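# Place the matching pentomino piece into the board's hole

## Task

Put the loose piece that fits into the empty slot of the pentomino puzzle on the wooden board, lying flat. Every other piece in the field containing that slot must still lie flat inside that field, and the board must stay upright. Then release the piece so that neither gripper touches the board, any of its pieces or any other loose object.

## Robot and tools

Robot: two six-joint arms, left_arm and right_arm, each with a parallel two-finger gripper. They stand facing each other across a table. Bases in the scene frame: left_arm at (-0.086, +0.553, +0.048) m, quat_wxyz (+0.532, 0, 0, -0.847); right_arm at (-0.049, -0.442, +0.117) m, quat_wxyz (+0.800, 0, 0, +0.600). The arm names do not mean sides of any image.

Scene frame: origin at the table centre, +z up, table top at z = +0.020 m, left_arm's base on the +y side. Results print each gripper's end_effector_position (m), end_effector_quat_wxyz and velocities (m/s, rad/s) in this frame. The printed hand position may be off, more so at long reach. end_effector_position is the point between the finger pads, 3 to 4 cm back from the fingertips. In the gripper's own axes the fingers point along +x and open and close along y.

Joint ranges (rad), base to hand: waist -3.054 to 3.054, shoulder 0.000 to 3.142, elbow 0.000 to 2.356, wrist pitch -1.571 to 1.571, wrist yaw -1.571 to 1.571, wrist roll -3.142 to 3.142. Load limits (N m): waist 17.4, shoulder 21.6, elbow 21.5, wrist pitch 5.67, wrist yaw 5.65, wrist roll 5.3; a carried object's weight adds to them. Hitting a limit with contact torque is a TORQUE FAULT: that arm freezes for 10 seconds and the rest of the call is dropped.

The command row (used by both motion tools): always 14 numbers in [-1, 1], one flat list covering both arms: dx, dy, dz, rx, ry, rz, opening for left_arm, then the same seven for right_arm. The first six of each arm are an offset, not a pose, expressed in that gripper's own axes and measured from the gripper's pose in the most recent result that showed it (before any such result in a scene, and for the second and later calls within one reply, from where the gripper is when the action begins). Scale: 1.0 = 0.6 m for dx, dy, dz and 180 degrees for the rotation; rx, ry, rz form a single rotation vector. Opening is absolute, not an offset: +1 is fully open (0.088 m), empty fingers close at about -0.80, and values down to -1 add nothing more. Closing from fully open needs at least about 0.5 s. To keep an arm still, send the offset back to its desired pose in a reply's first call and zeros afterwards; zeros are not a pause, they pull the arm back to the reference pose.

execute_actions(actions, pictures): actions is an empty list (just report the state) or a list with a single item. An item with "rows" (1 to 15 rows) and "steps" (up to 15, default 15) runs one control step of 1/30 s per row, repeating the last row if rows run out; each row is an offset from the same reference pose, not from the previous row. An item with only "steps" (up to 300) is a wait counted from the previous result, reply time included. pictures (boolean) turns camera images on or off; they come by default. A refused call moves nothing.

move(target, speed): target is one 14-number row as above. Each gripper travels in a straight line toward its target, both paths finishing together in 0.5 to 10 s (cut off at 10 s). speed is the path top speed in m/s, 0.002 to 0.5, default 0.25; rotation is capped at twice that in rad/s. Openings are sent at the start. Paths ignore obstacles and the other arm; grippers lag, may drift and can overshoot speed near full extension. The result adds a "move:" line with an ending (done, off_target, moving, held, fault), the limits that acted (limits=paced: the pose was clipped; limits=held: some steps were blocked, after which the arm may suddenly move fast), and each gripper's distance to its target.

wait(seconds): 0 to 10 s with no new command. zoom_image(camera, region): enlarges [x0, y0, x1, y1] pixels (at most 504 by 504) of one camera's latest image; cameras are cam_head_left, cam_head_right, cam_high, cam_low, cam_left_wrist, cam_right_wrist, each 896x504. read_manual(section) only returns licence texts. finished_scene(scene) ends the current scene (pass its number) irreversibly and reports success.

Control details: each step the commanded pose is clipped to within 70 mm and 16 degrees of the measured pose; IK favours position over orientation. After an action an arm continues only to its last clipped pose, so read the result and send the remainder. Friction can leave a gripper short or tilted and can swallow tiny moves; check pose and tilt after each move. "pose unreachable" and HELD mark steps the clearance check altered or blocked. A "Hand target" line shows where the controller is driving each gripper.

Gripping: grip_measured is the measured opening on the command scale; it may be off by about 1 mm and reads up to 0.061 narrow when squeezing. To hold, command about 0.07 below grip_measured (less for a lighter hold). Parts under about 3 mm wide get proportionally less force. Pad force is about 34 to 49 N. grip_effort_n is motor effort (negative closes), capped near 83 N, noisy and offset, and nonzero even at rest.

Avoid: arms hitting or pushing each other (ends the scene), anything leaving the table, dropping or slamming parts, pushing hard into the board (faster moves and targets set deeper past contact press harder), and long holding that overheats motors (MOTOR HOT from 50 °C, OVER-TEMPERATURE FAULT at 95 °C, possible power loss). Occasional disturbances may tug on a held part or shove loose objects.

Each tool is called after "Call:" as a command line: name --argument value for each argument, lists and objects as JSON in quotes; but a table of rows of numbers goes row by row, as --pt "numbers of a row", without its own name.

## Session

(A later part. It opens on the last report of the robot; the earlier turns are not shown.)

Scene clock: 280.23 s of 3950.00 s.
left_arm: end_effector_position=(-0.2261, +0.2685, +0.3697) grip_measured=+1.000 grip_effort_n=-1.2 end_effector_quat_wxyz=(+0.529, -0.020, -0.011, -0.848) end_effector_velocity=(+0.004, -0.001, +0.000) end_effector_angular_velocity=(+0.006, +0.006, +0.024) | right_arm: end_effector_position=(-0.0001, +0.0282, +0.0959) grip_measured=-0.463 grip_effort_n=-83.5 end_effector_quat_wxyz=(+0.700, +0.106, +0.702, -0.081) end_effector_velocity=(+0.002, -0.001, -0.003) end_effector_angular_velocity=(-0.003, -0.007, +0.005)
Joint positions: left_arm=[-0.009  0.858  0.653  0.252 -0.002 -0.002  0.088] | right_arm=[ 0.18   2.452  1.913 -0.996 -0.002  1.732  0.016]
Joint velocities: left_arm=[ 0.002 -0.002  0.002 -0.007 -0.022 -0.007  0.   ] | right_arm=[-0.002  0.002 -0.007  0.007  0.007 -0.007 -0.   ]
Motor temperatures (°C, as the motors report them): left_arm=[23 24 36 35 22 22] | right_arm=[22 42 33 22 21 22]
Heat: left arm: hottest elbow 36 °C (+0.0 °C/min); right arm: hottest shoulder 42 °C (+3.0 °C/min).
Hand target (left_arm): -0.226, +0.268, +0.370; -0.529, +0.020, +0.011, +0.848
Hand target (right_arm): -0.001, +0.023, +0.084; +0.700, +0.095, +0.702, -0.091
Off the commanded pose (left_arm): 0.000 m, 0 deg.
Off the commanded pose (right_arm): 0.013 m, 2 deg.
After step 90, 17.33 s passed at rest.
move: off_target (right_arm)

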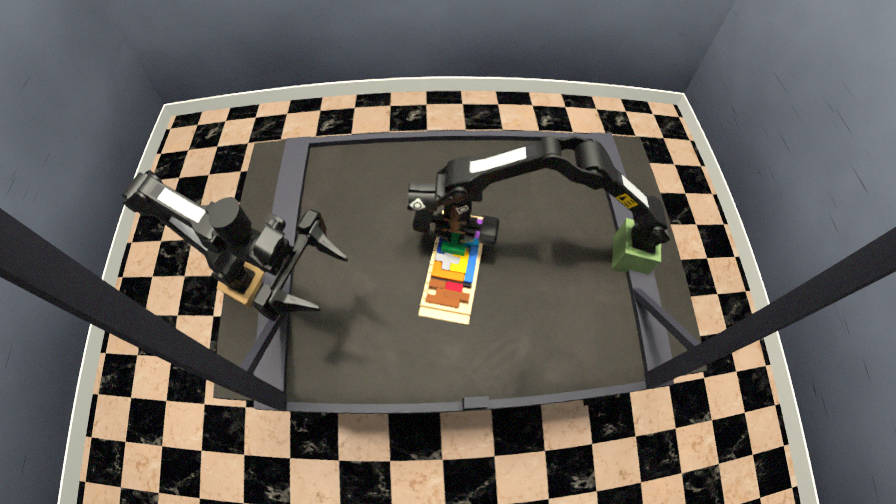

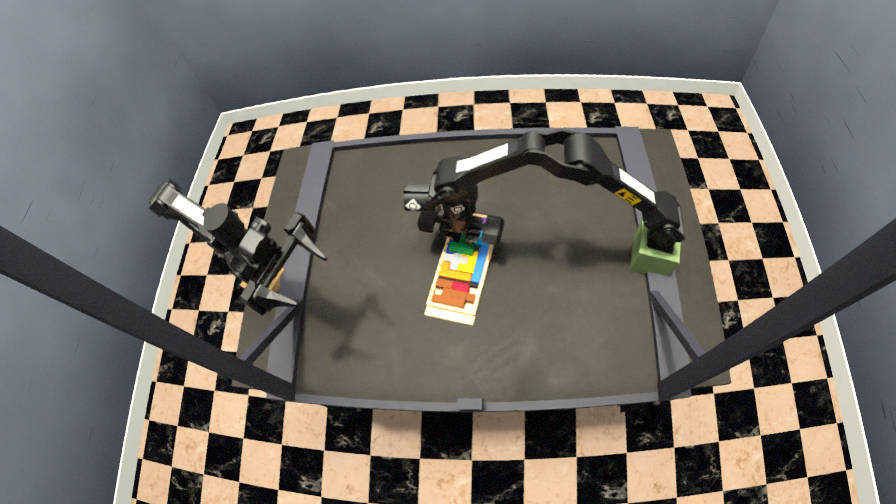

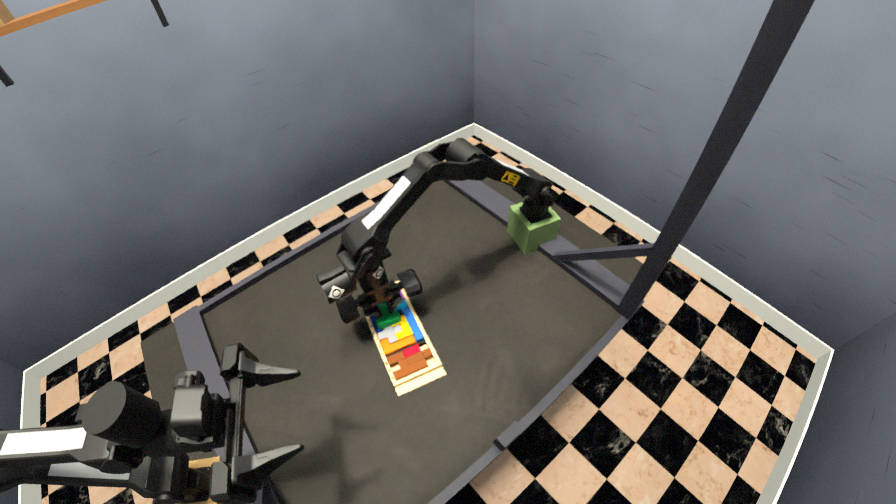

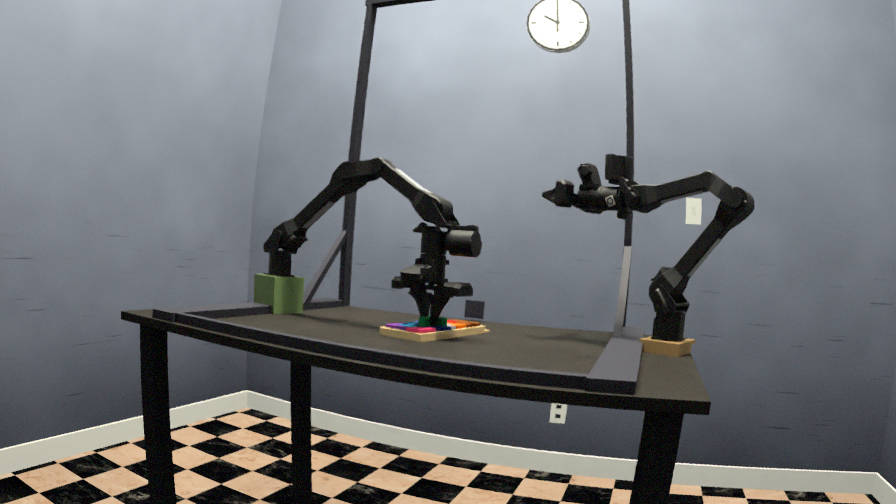

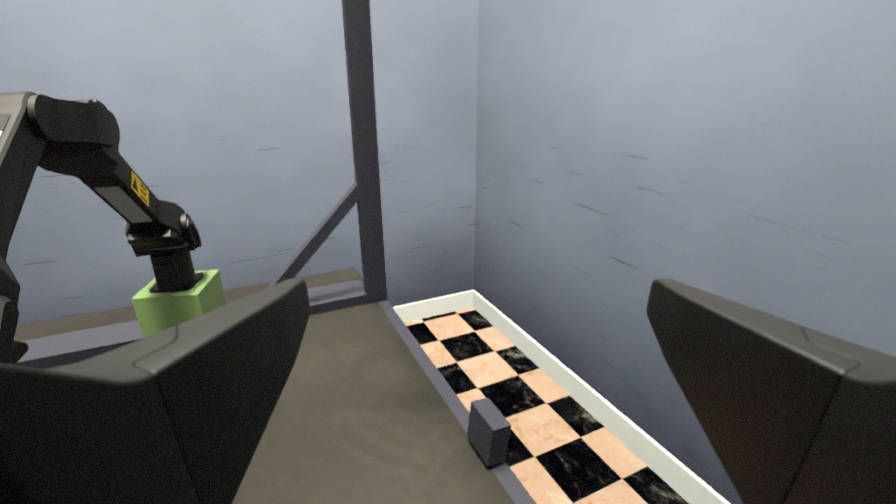

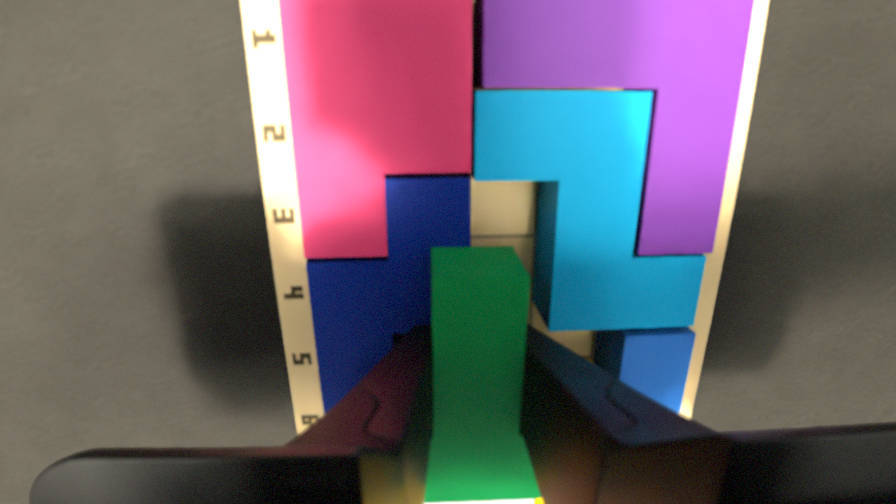

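Call:
move --target '[0,0,0,0,0,0,1,-0.017,-0.013,0,0,0,0,-0.7]' --speed 0.03

Scene clock: 288.17 s of 3950.00 s.
left_arm: end_effector_position=(-0.2261, +0.2685, +0.3697) grip_measured=+1.000 grip_effort_n=-0.7 end_effector_quat_wxyz=(+0.529, -0.020, -0.011, -0.848) end_effector_velocity=(-0.001, +0.001, -0.002) end_effector_angular_velocity=(+0.010, +0.004, -0.000) | right_arm: end_effector_position=(-0.0008, +0.0212, +0.0986) grip_measured=-0.463 grip_effort_n=-83.5 end_effector_quat_wxyz=(+0.700, +0.102, +0.702, -0.084) end_effector_velocity=(+0.002, +0.000, +0.001) end_effector_angular_velocity=(+0.007, -0.008, +0.005)
Joint positions: left_arm=[-0.009  0.858  0.653  0.252 -0.002 -0.002  0.088] | right_arm=[ 0.18   2.428  1.879 -0.997 -0.002  1.732  0.016]
Joint velocities: left_arm=[-0.007 -0.002 -0.002 -0.007 -0.007 -0.007  0.   ] | right_arm=[-0.002 -0.007 -0.007  0.007  0.007 -0.007 -0.   ]
Motor temperatures (°C, as the motors report them): left_arm=[23 24 36 35 22 22] | right_arm=[22 43 32 22 21 22]
Heat: left arm: hottest elbow 36 °C (+0.0 °C/min); right arm: hottest shoulder 43 °C (+4.0 °C/min).
Hand target (left_arm): -0.226, +0.268, +0.370; -0.529, +0.020, +0.011, +0.848
Hand target (right_arm): -0.002, +0.020, +0.106; +0.700, +0.106, +0.702, -0.081
Off the commanded pose (left_arm): 0.000 m, 0 deg.
Off the commanded pose (right_arm): 0.007 m, 1 deg.
After step 90, 4.10 s passed at rest.
move: done

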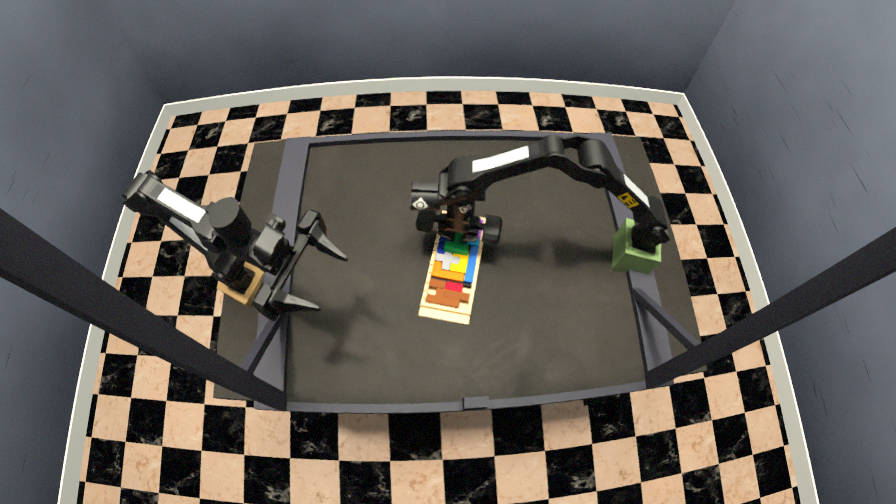

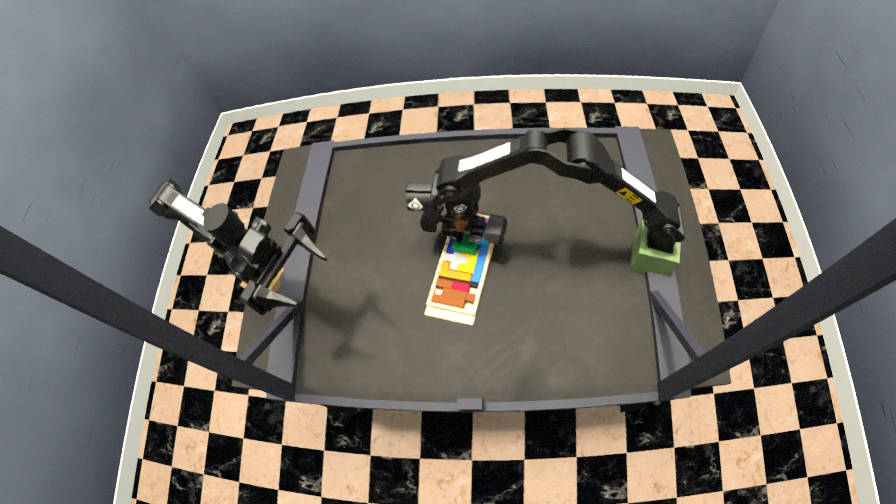

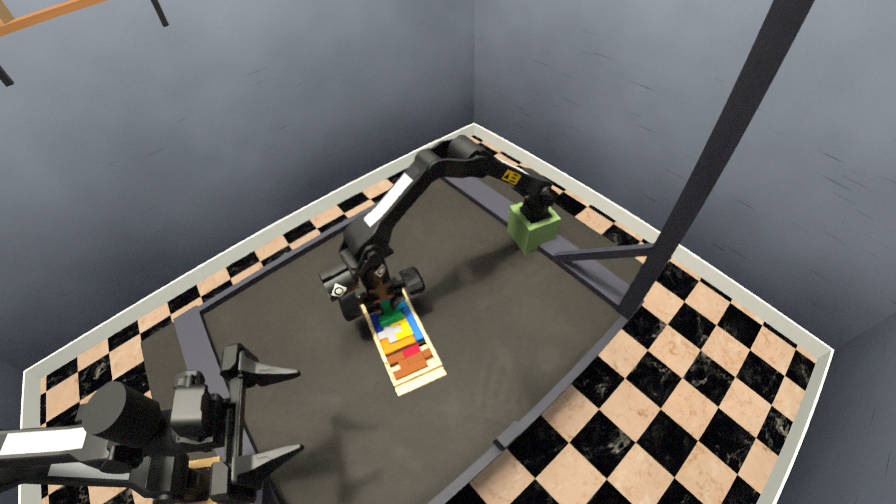

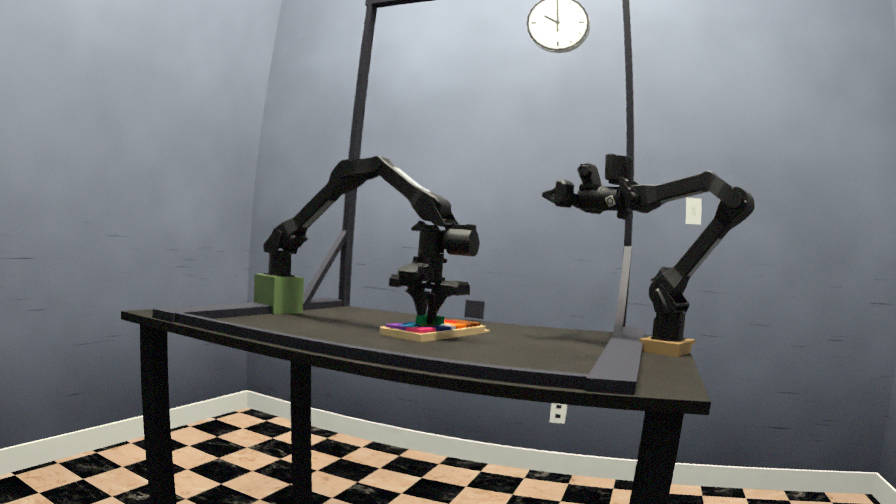

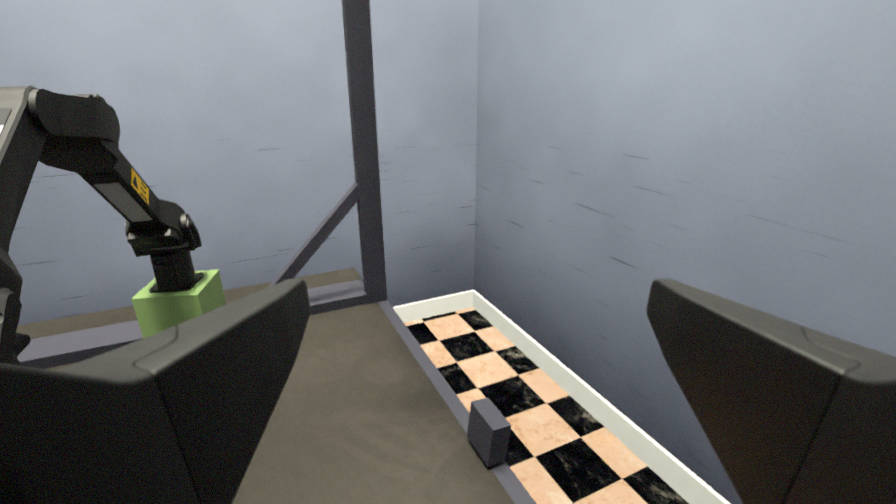

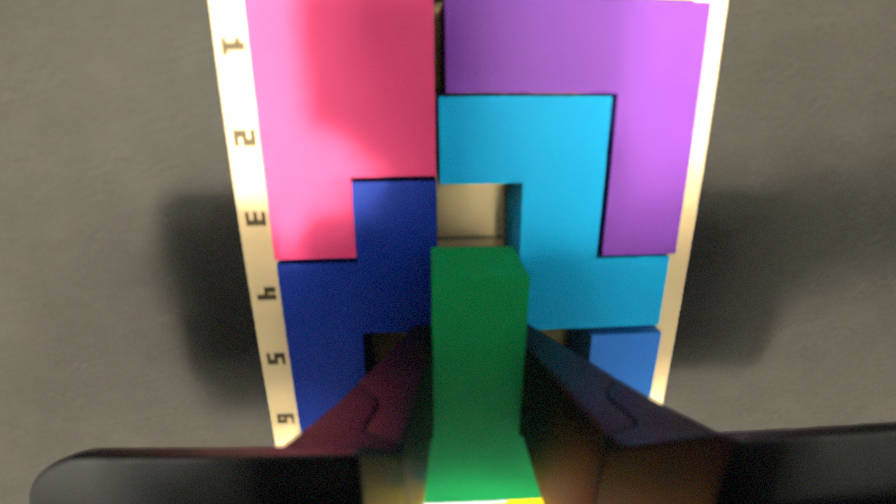

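Call:
move --target '[0,0,0,0,0,0,1,0.03,-0.006,0,0,0,0,-0.7]' --speed 0.03

Scene clock: 294.83 s of 3950.00 s.
left_arm: end_effector_position=(-0.2261, +0.2685, +0.3697) grip_measured=+1.000 grip_effort_n=-0.7 end_effector_quat_wxyz=(+0.529, -0.020, -0.011, -0.848) end_effector_velocity=(+0.001, +0.001, +0.003) end_effector_angular_velocity=(-0.014, -0.001, +0.005) | right_arm: end_effector_position=(-0.0007, +0.0225, +0.0919) grip_measured=-0.463 grip_effort_n=-83.5 end_effector_quat_wxyz=(+0.699, +0.109, +0.702, -0.078) end_effector_velocity=(-0.002, +0.001, -0.001) end_effector_angular_velocity=(+0.014, +0.020, +0.006)
Joint positions: left_arm=[-0.009  0.858  0.653  0.252 -0.002 -0.002  0.088] | right_arm=[ 0.18   2.426  1.849 -0.95  -0.002  1.732  0.016]
Joint velocities: left_arm=[-0.002 -0.007 -0.002  0.007 -0.007  0.007  0.   ] | right_arm=[-0.002 -0.007 -0.017  0.022 -0.022 -0.007 -0.   ]
Motor temperatures (°C, as the motors report them): left_arm=[23 24 36 35 22 22] | right_arm=[22 45 31 22 21 22]
Heat: left arm: hottest elbow 36 °C (+0.0 °C/min); right arm: hottest shoulder 45 °C (+5.0 °C/min).
Hand target (left_arm): -0.226, +0.268, +0.370; -0.529, +0.020, +0.011, +0.848
Hand target (right_arm): -0.002, +0.018, +0.081; +0.700, +0.102, +0.702, -0.085
Off the commanded pose (left_arm): 0.000 m, 0 deg.
Off the commanded pose (right_arm): 0.012 m, 1 deg.
After step 90, 2.83 s passed at rest.
move: off_target (right_arm)

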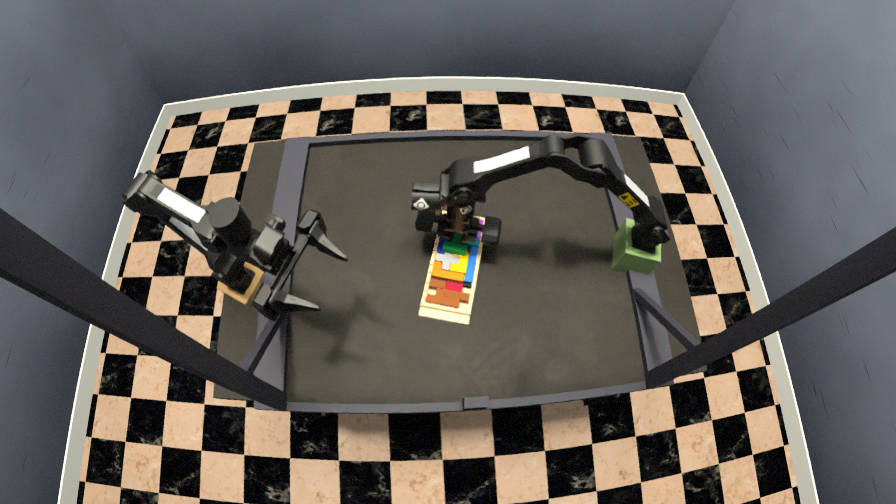

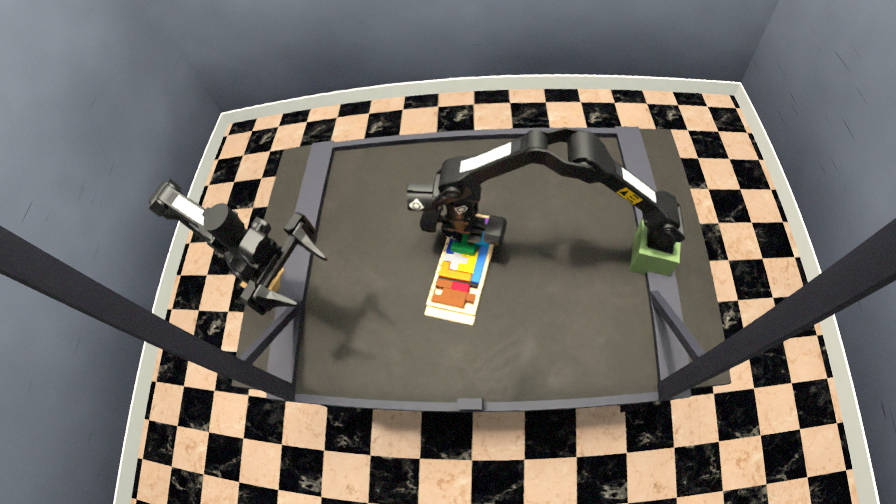

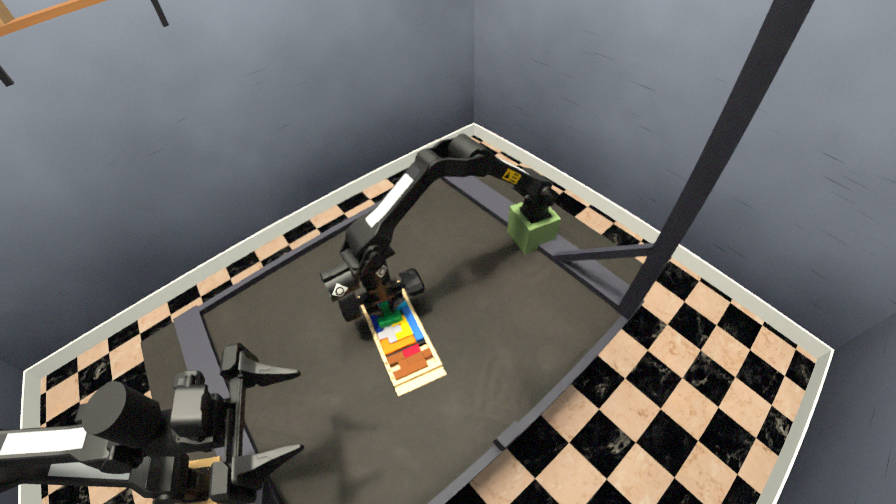

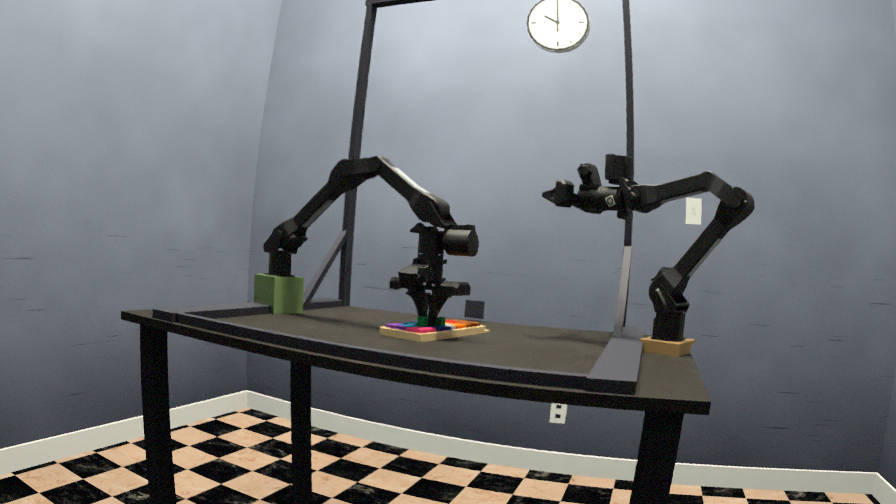

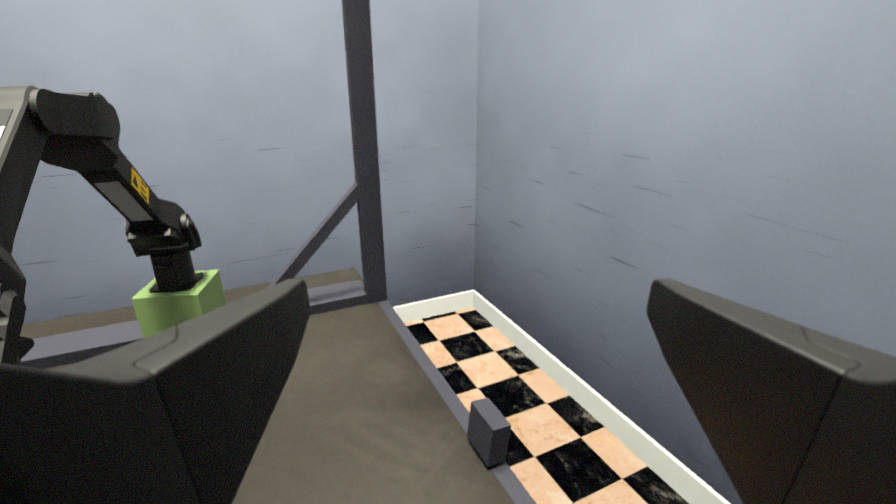

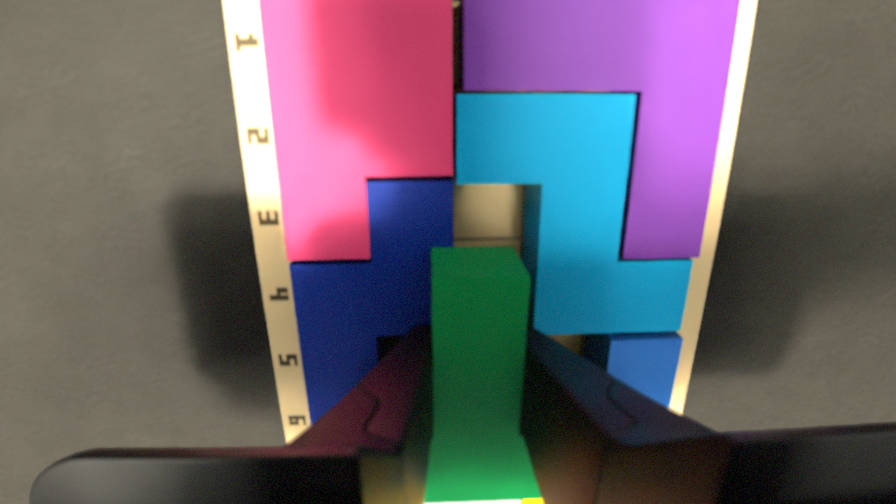

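Call:
execute_actions --actions '[{"rows":[[0,0,0,0,0,0,1,0,0,0,0,0,0,0.5]],"steps":15}]' --pictures false

Call:
move --target '[0,0,0,0,0,0,1,-0.07,0,0,0,0,0,0.5]' --speed 0.05

Scene clock: 306.47 s of 3950.00 s.
left_arm: end_effector_position=(-0.2261, +0.2685, +0.3697) grip_measured=+1.000 grip_effort_n=-0.2 end_effector_quat_wxyz=(+0.529, -0.020, -0.011, -0.848) end_effector_velocity=(+0.000, +0.000, -0.002) end_effector_angular_velocity=(+0.010, +0.004, +0.005) | right_arm: end_effector_position=(-0.0009, +0.0229, +0.0928) grip_measured=+0.475 grip_effort_n=17.0 end_effector_quat_wxyz=(+0.699, +0.110, +0.702, -0.077) end_effector_velocity=(-0.002, +0.006, +0.002) end_effector_angular_velocity=(+0.029, +0.019, +0.006)
Joint positions: left_arm=[-0.009  0.858  0.653  0.252 -0.002 -0.002  0.088] | right_arm=[ 0.18   2.424  1.848 -0.949 -0.003  1.732  0.062]
Joint velocities: left_arm=[-0.002 -0.002 -0.002 -0.007 -0.007 -0.007  0.   ] | right_arm=[-0.002 -0.002  0.002  0.022 -0.022 -0.007  0.009]
Motor temperatures (°C, as the motors report them): left_arm=[23 24 36 35 22 22] | right_arm=[22 45 30 23 21 22]
Heat: left arm: hottest elbow 36 °C (+0.0 °C/min); right arm: hottest shoulder 45 °C (+4.0 °C/min).
Hand target (left_arm): -0.226, +0.268, +0.370; -0.529, +0.020, +0.011, +0.848
Hand target (right_arm): -0.001, +0.022, +0.092; +0.699, +0.109, +0.702, -0.078
Off the commanded pose (left_arm): 0.000 m, 0 deg.
Off the commanded pose (right_arm): 0.001 m, 0 deg.
Steps of this call (steps 1 to 90: nothing new was sent; then 8.13 s passed at rest; steps 91 to 105: all 15 steps of this action). Readings (end_effector_position):
91: left_arm (-0.2261, +0.2685, +0.3697) | right_arm (-0.0006, +0.0227, +0.0924)
92: left_arm (-0.2261, +0.2685, +0.3697) | right_arm (-0.0005, +0.0244, +0.0925)
94: left_arm (-0.2261, +0.2685, +0.3697) | right_arm (-0.0007, +0.0242, +0.0925)
98: left_arm (-0.2261, +0.2685, +0.3697) | right_arm (-0.0009, +0.0227, +0.0928)
105: the state above

Scene clock: 307.97 s of 3950.00 s.
left_arm: end_effector_position=(-0.2261, +0.2685, +0.3697) grip_measured=+1.000 grip_effort_n=-1.2 end_effector_quat_wxyz=(+0.529, -0.020, -0.011, -0.848) end_effector_velocity=(+0.004, -0.002, -0.004) end_effector_angular_velocity=(+0.008, -0.011, +0.025) | right_arm: end_effector_position=(-0.0016, +0.0164, +0.1229) grip_measured=+0.497 grip_effort_n=16.5 end_effector_quat_wxyz=(+0.700, +0.099, +0.702, -0.087) end_effector_velocity=(+0.002, -0.005, +0.000) end_effector_angular_velocity=(-0.023, -0.005, +0.005)
Joint positions: left_arm=[-0.009  0.858  0.653  0.252 -0.002 -0.002  0.088] | right_arm=[ 0.18   2.385  1.902 -1.071 -0.003  1.732  0.063]
Joint velocities: left_arm=[ 0.002 -0.002 -0.007 -0.007 -0.022  0.007  0.   ] | right_arm=[-0.002 -0.002 -0.002 -0.022  0.007 -0.007 -0.   ]
Motor temperatures (°C, as the motors report them): left_arm=[23 24 36 35 22 22] | right_arm=[22 45 31 23 21 22]
Heat: left arm: hottest elbow 36 °C (+0.0 °C/min); right arm: hottest shoulder 45 °C (+4.1 °C/min).
Hand target (left_arm): -0.226, +0.268, +0.370; -0.529, +0.020, +0.011, +0.848
Hand target (right_arm): -0.001, +0.021, +0.135; +0.699, +0.110, +0.702, -0.077
Off the commanded pose (left_arm): 0.000 m, 0 deg.
Off the commanded pose (right_arm): 0.013 m, 2 deg.
move: off_target (right_arm)

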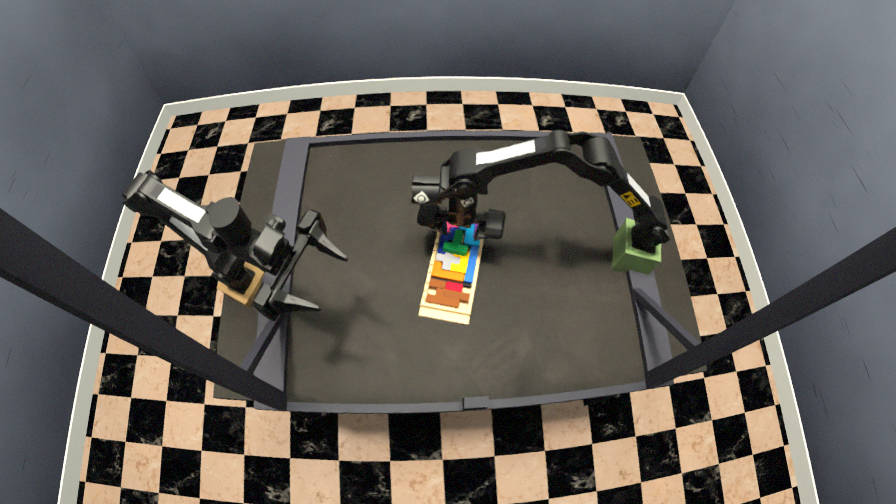

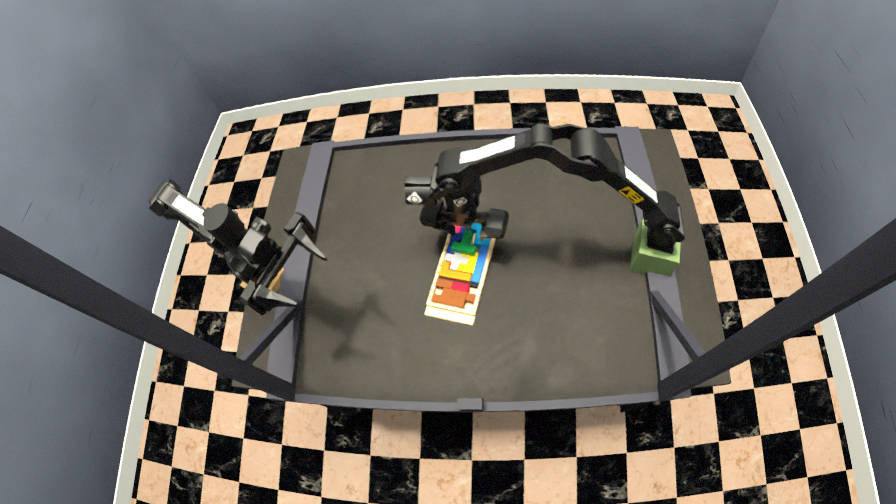

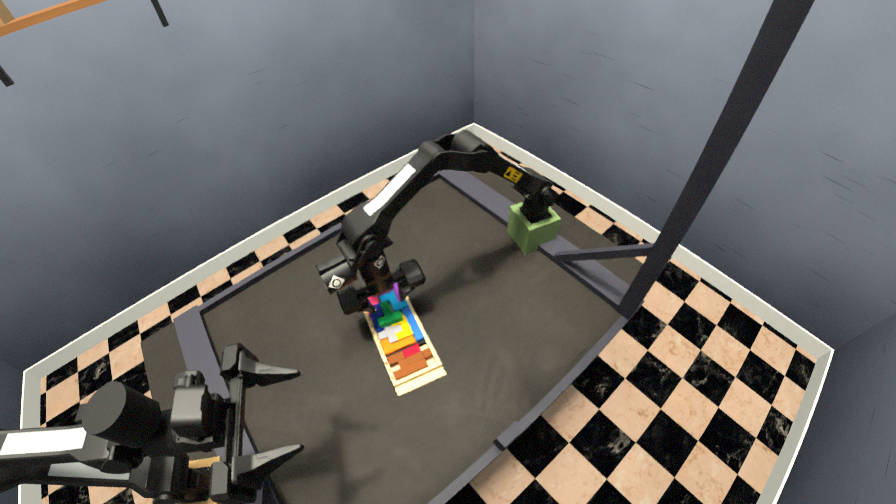

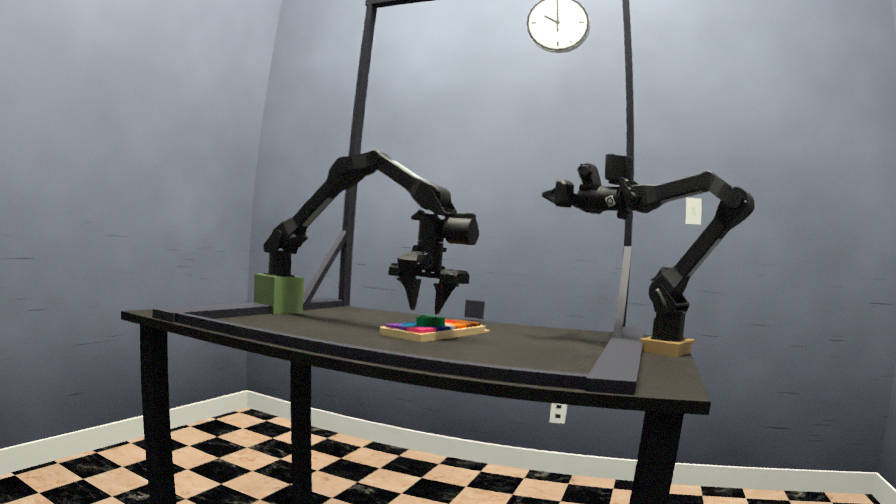

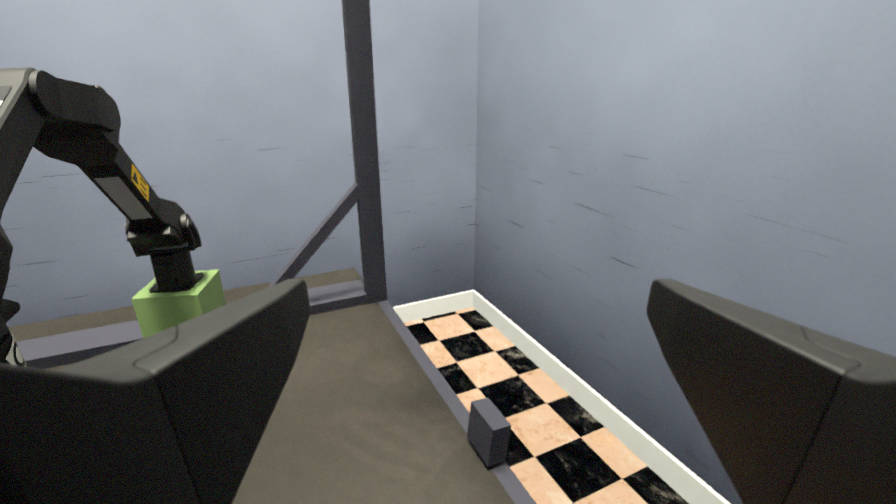

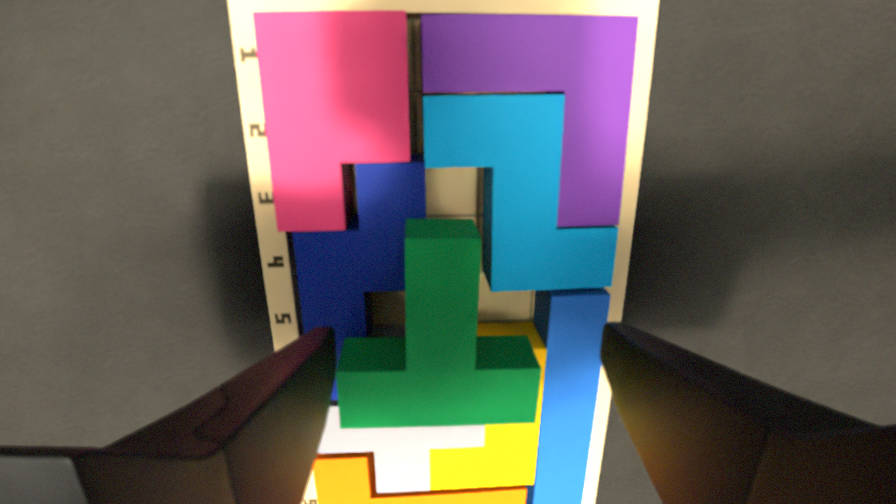

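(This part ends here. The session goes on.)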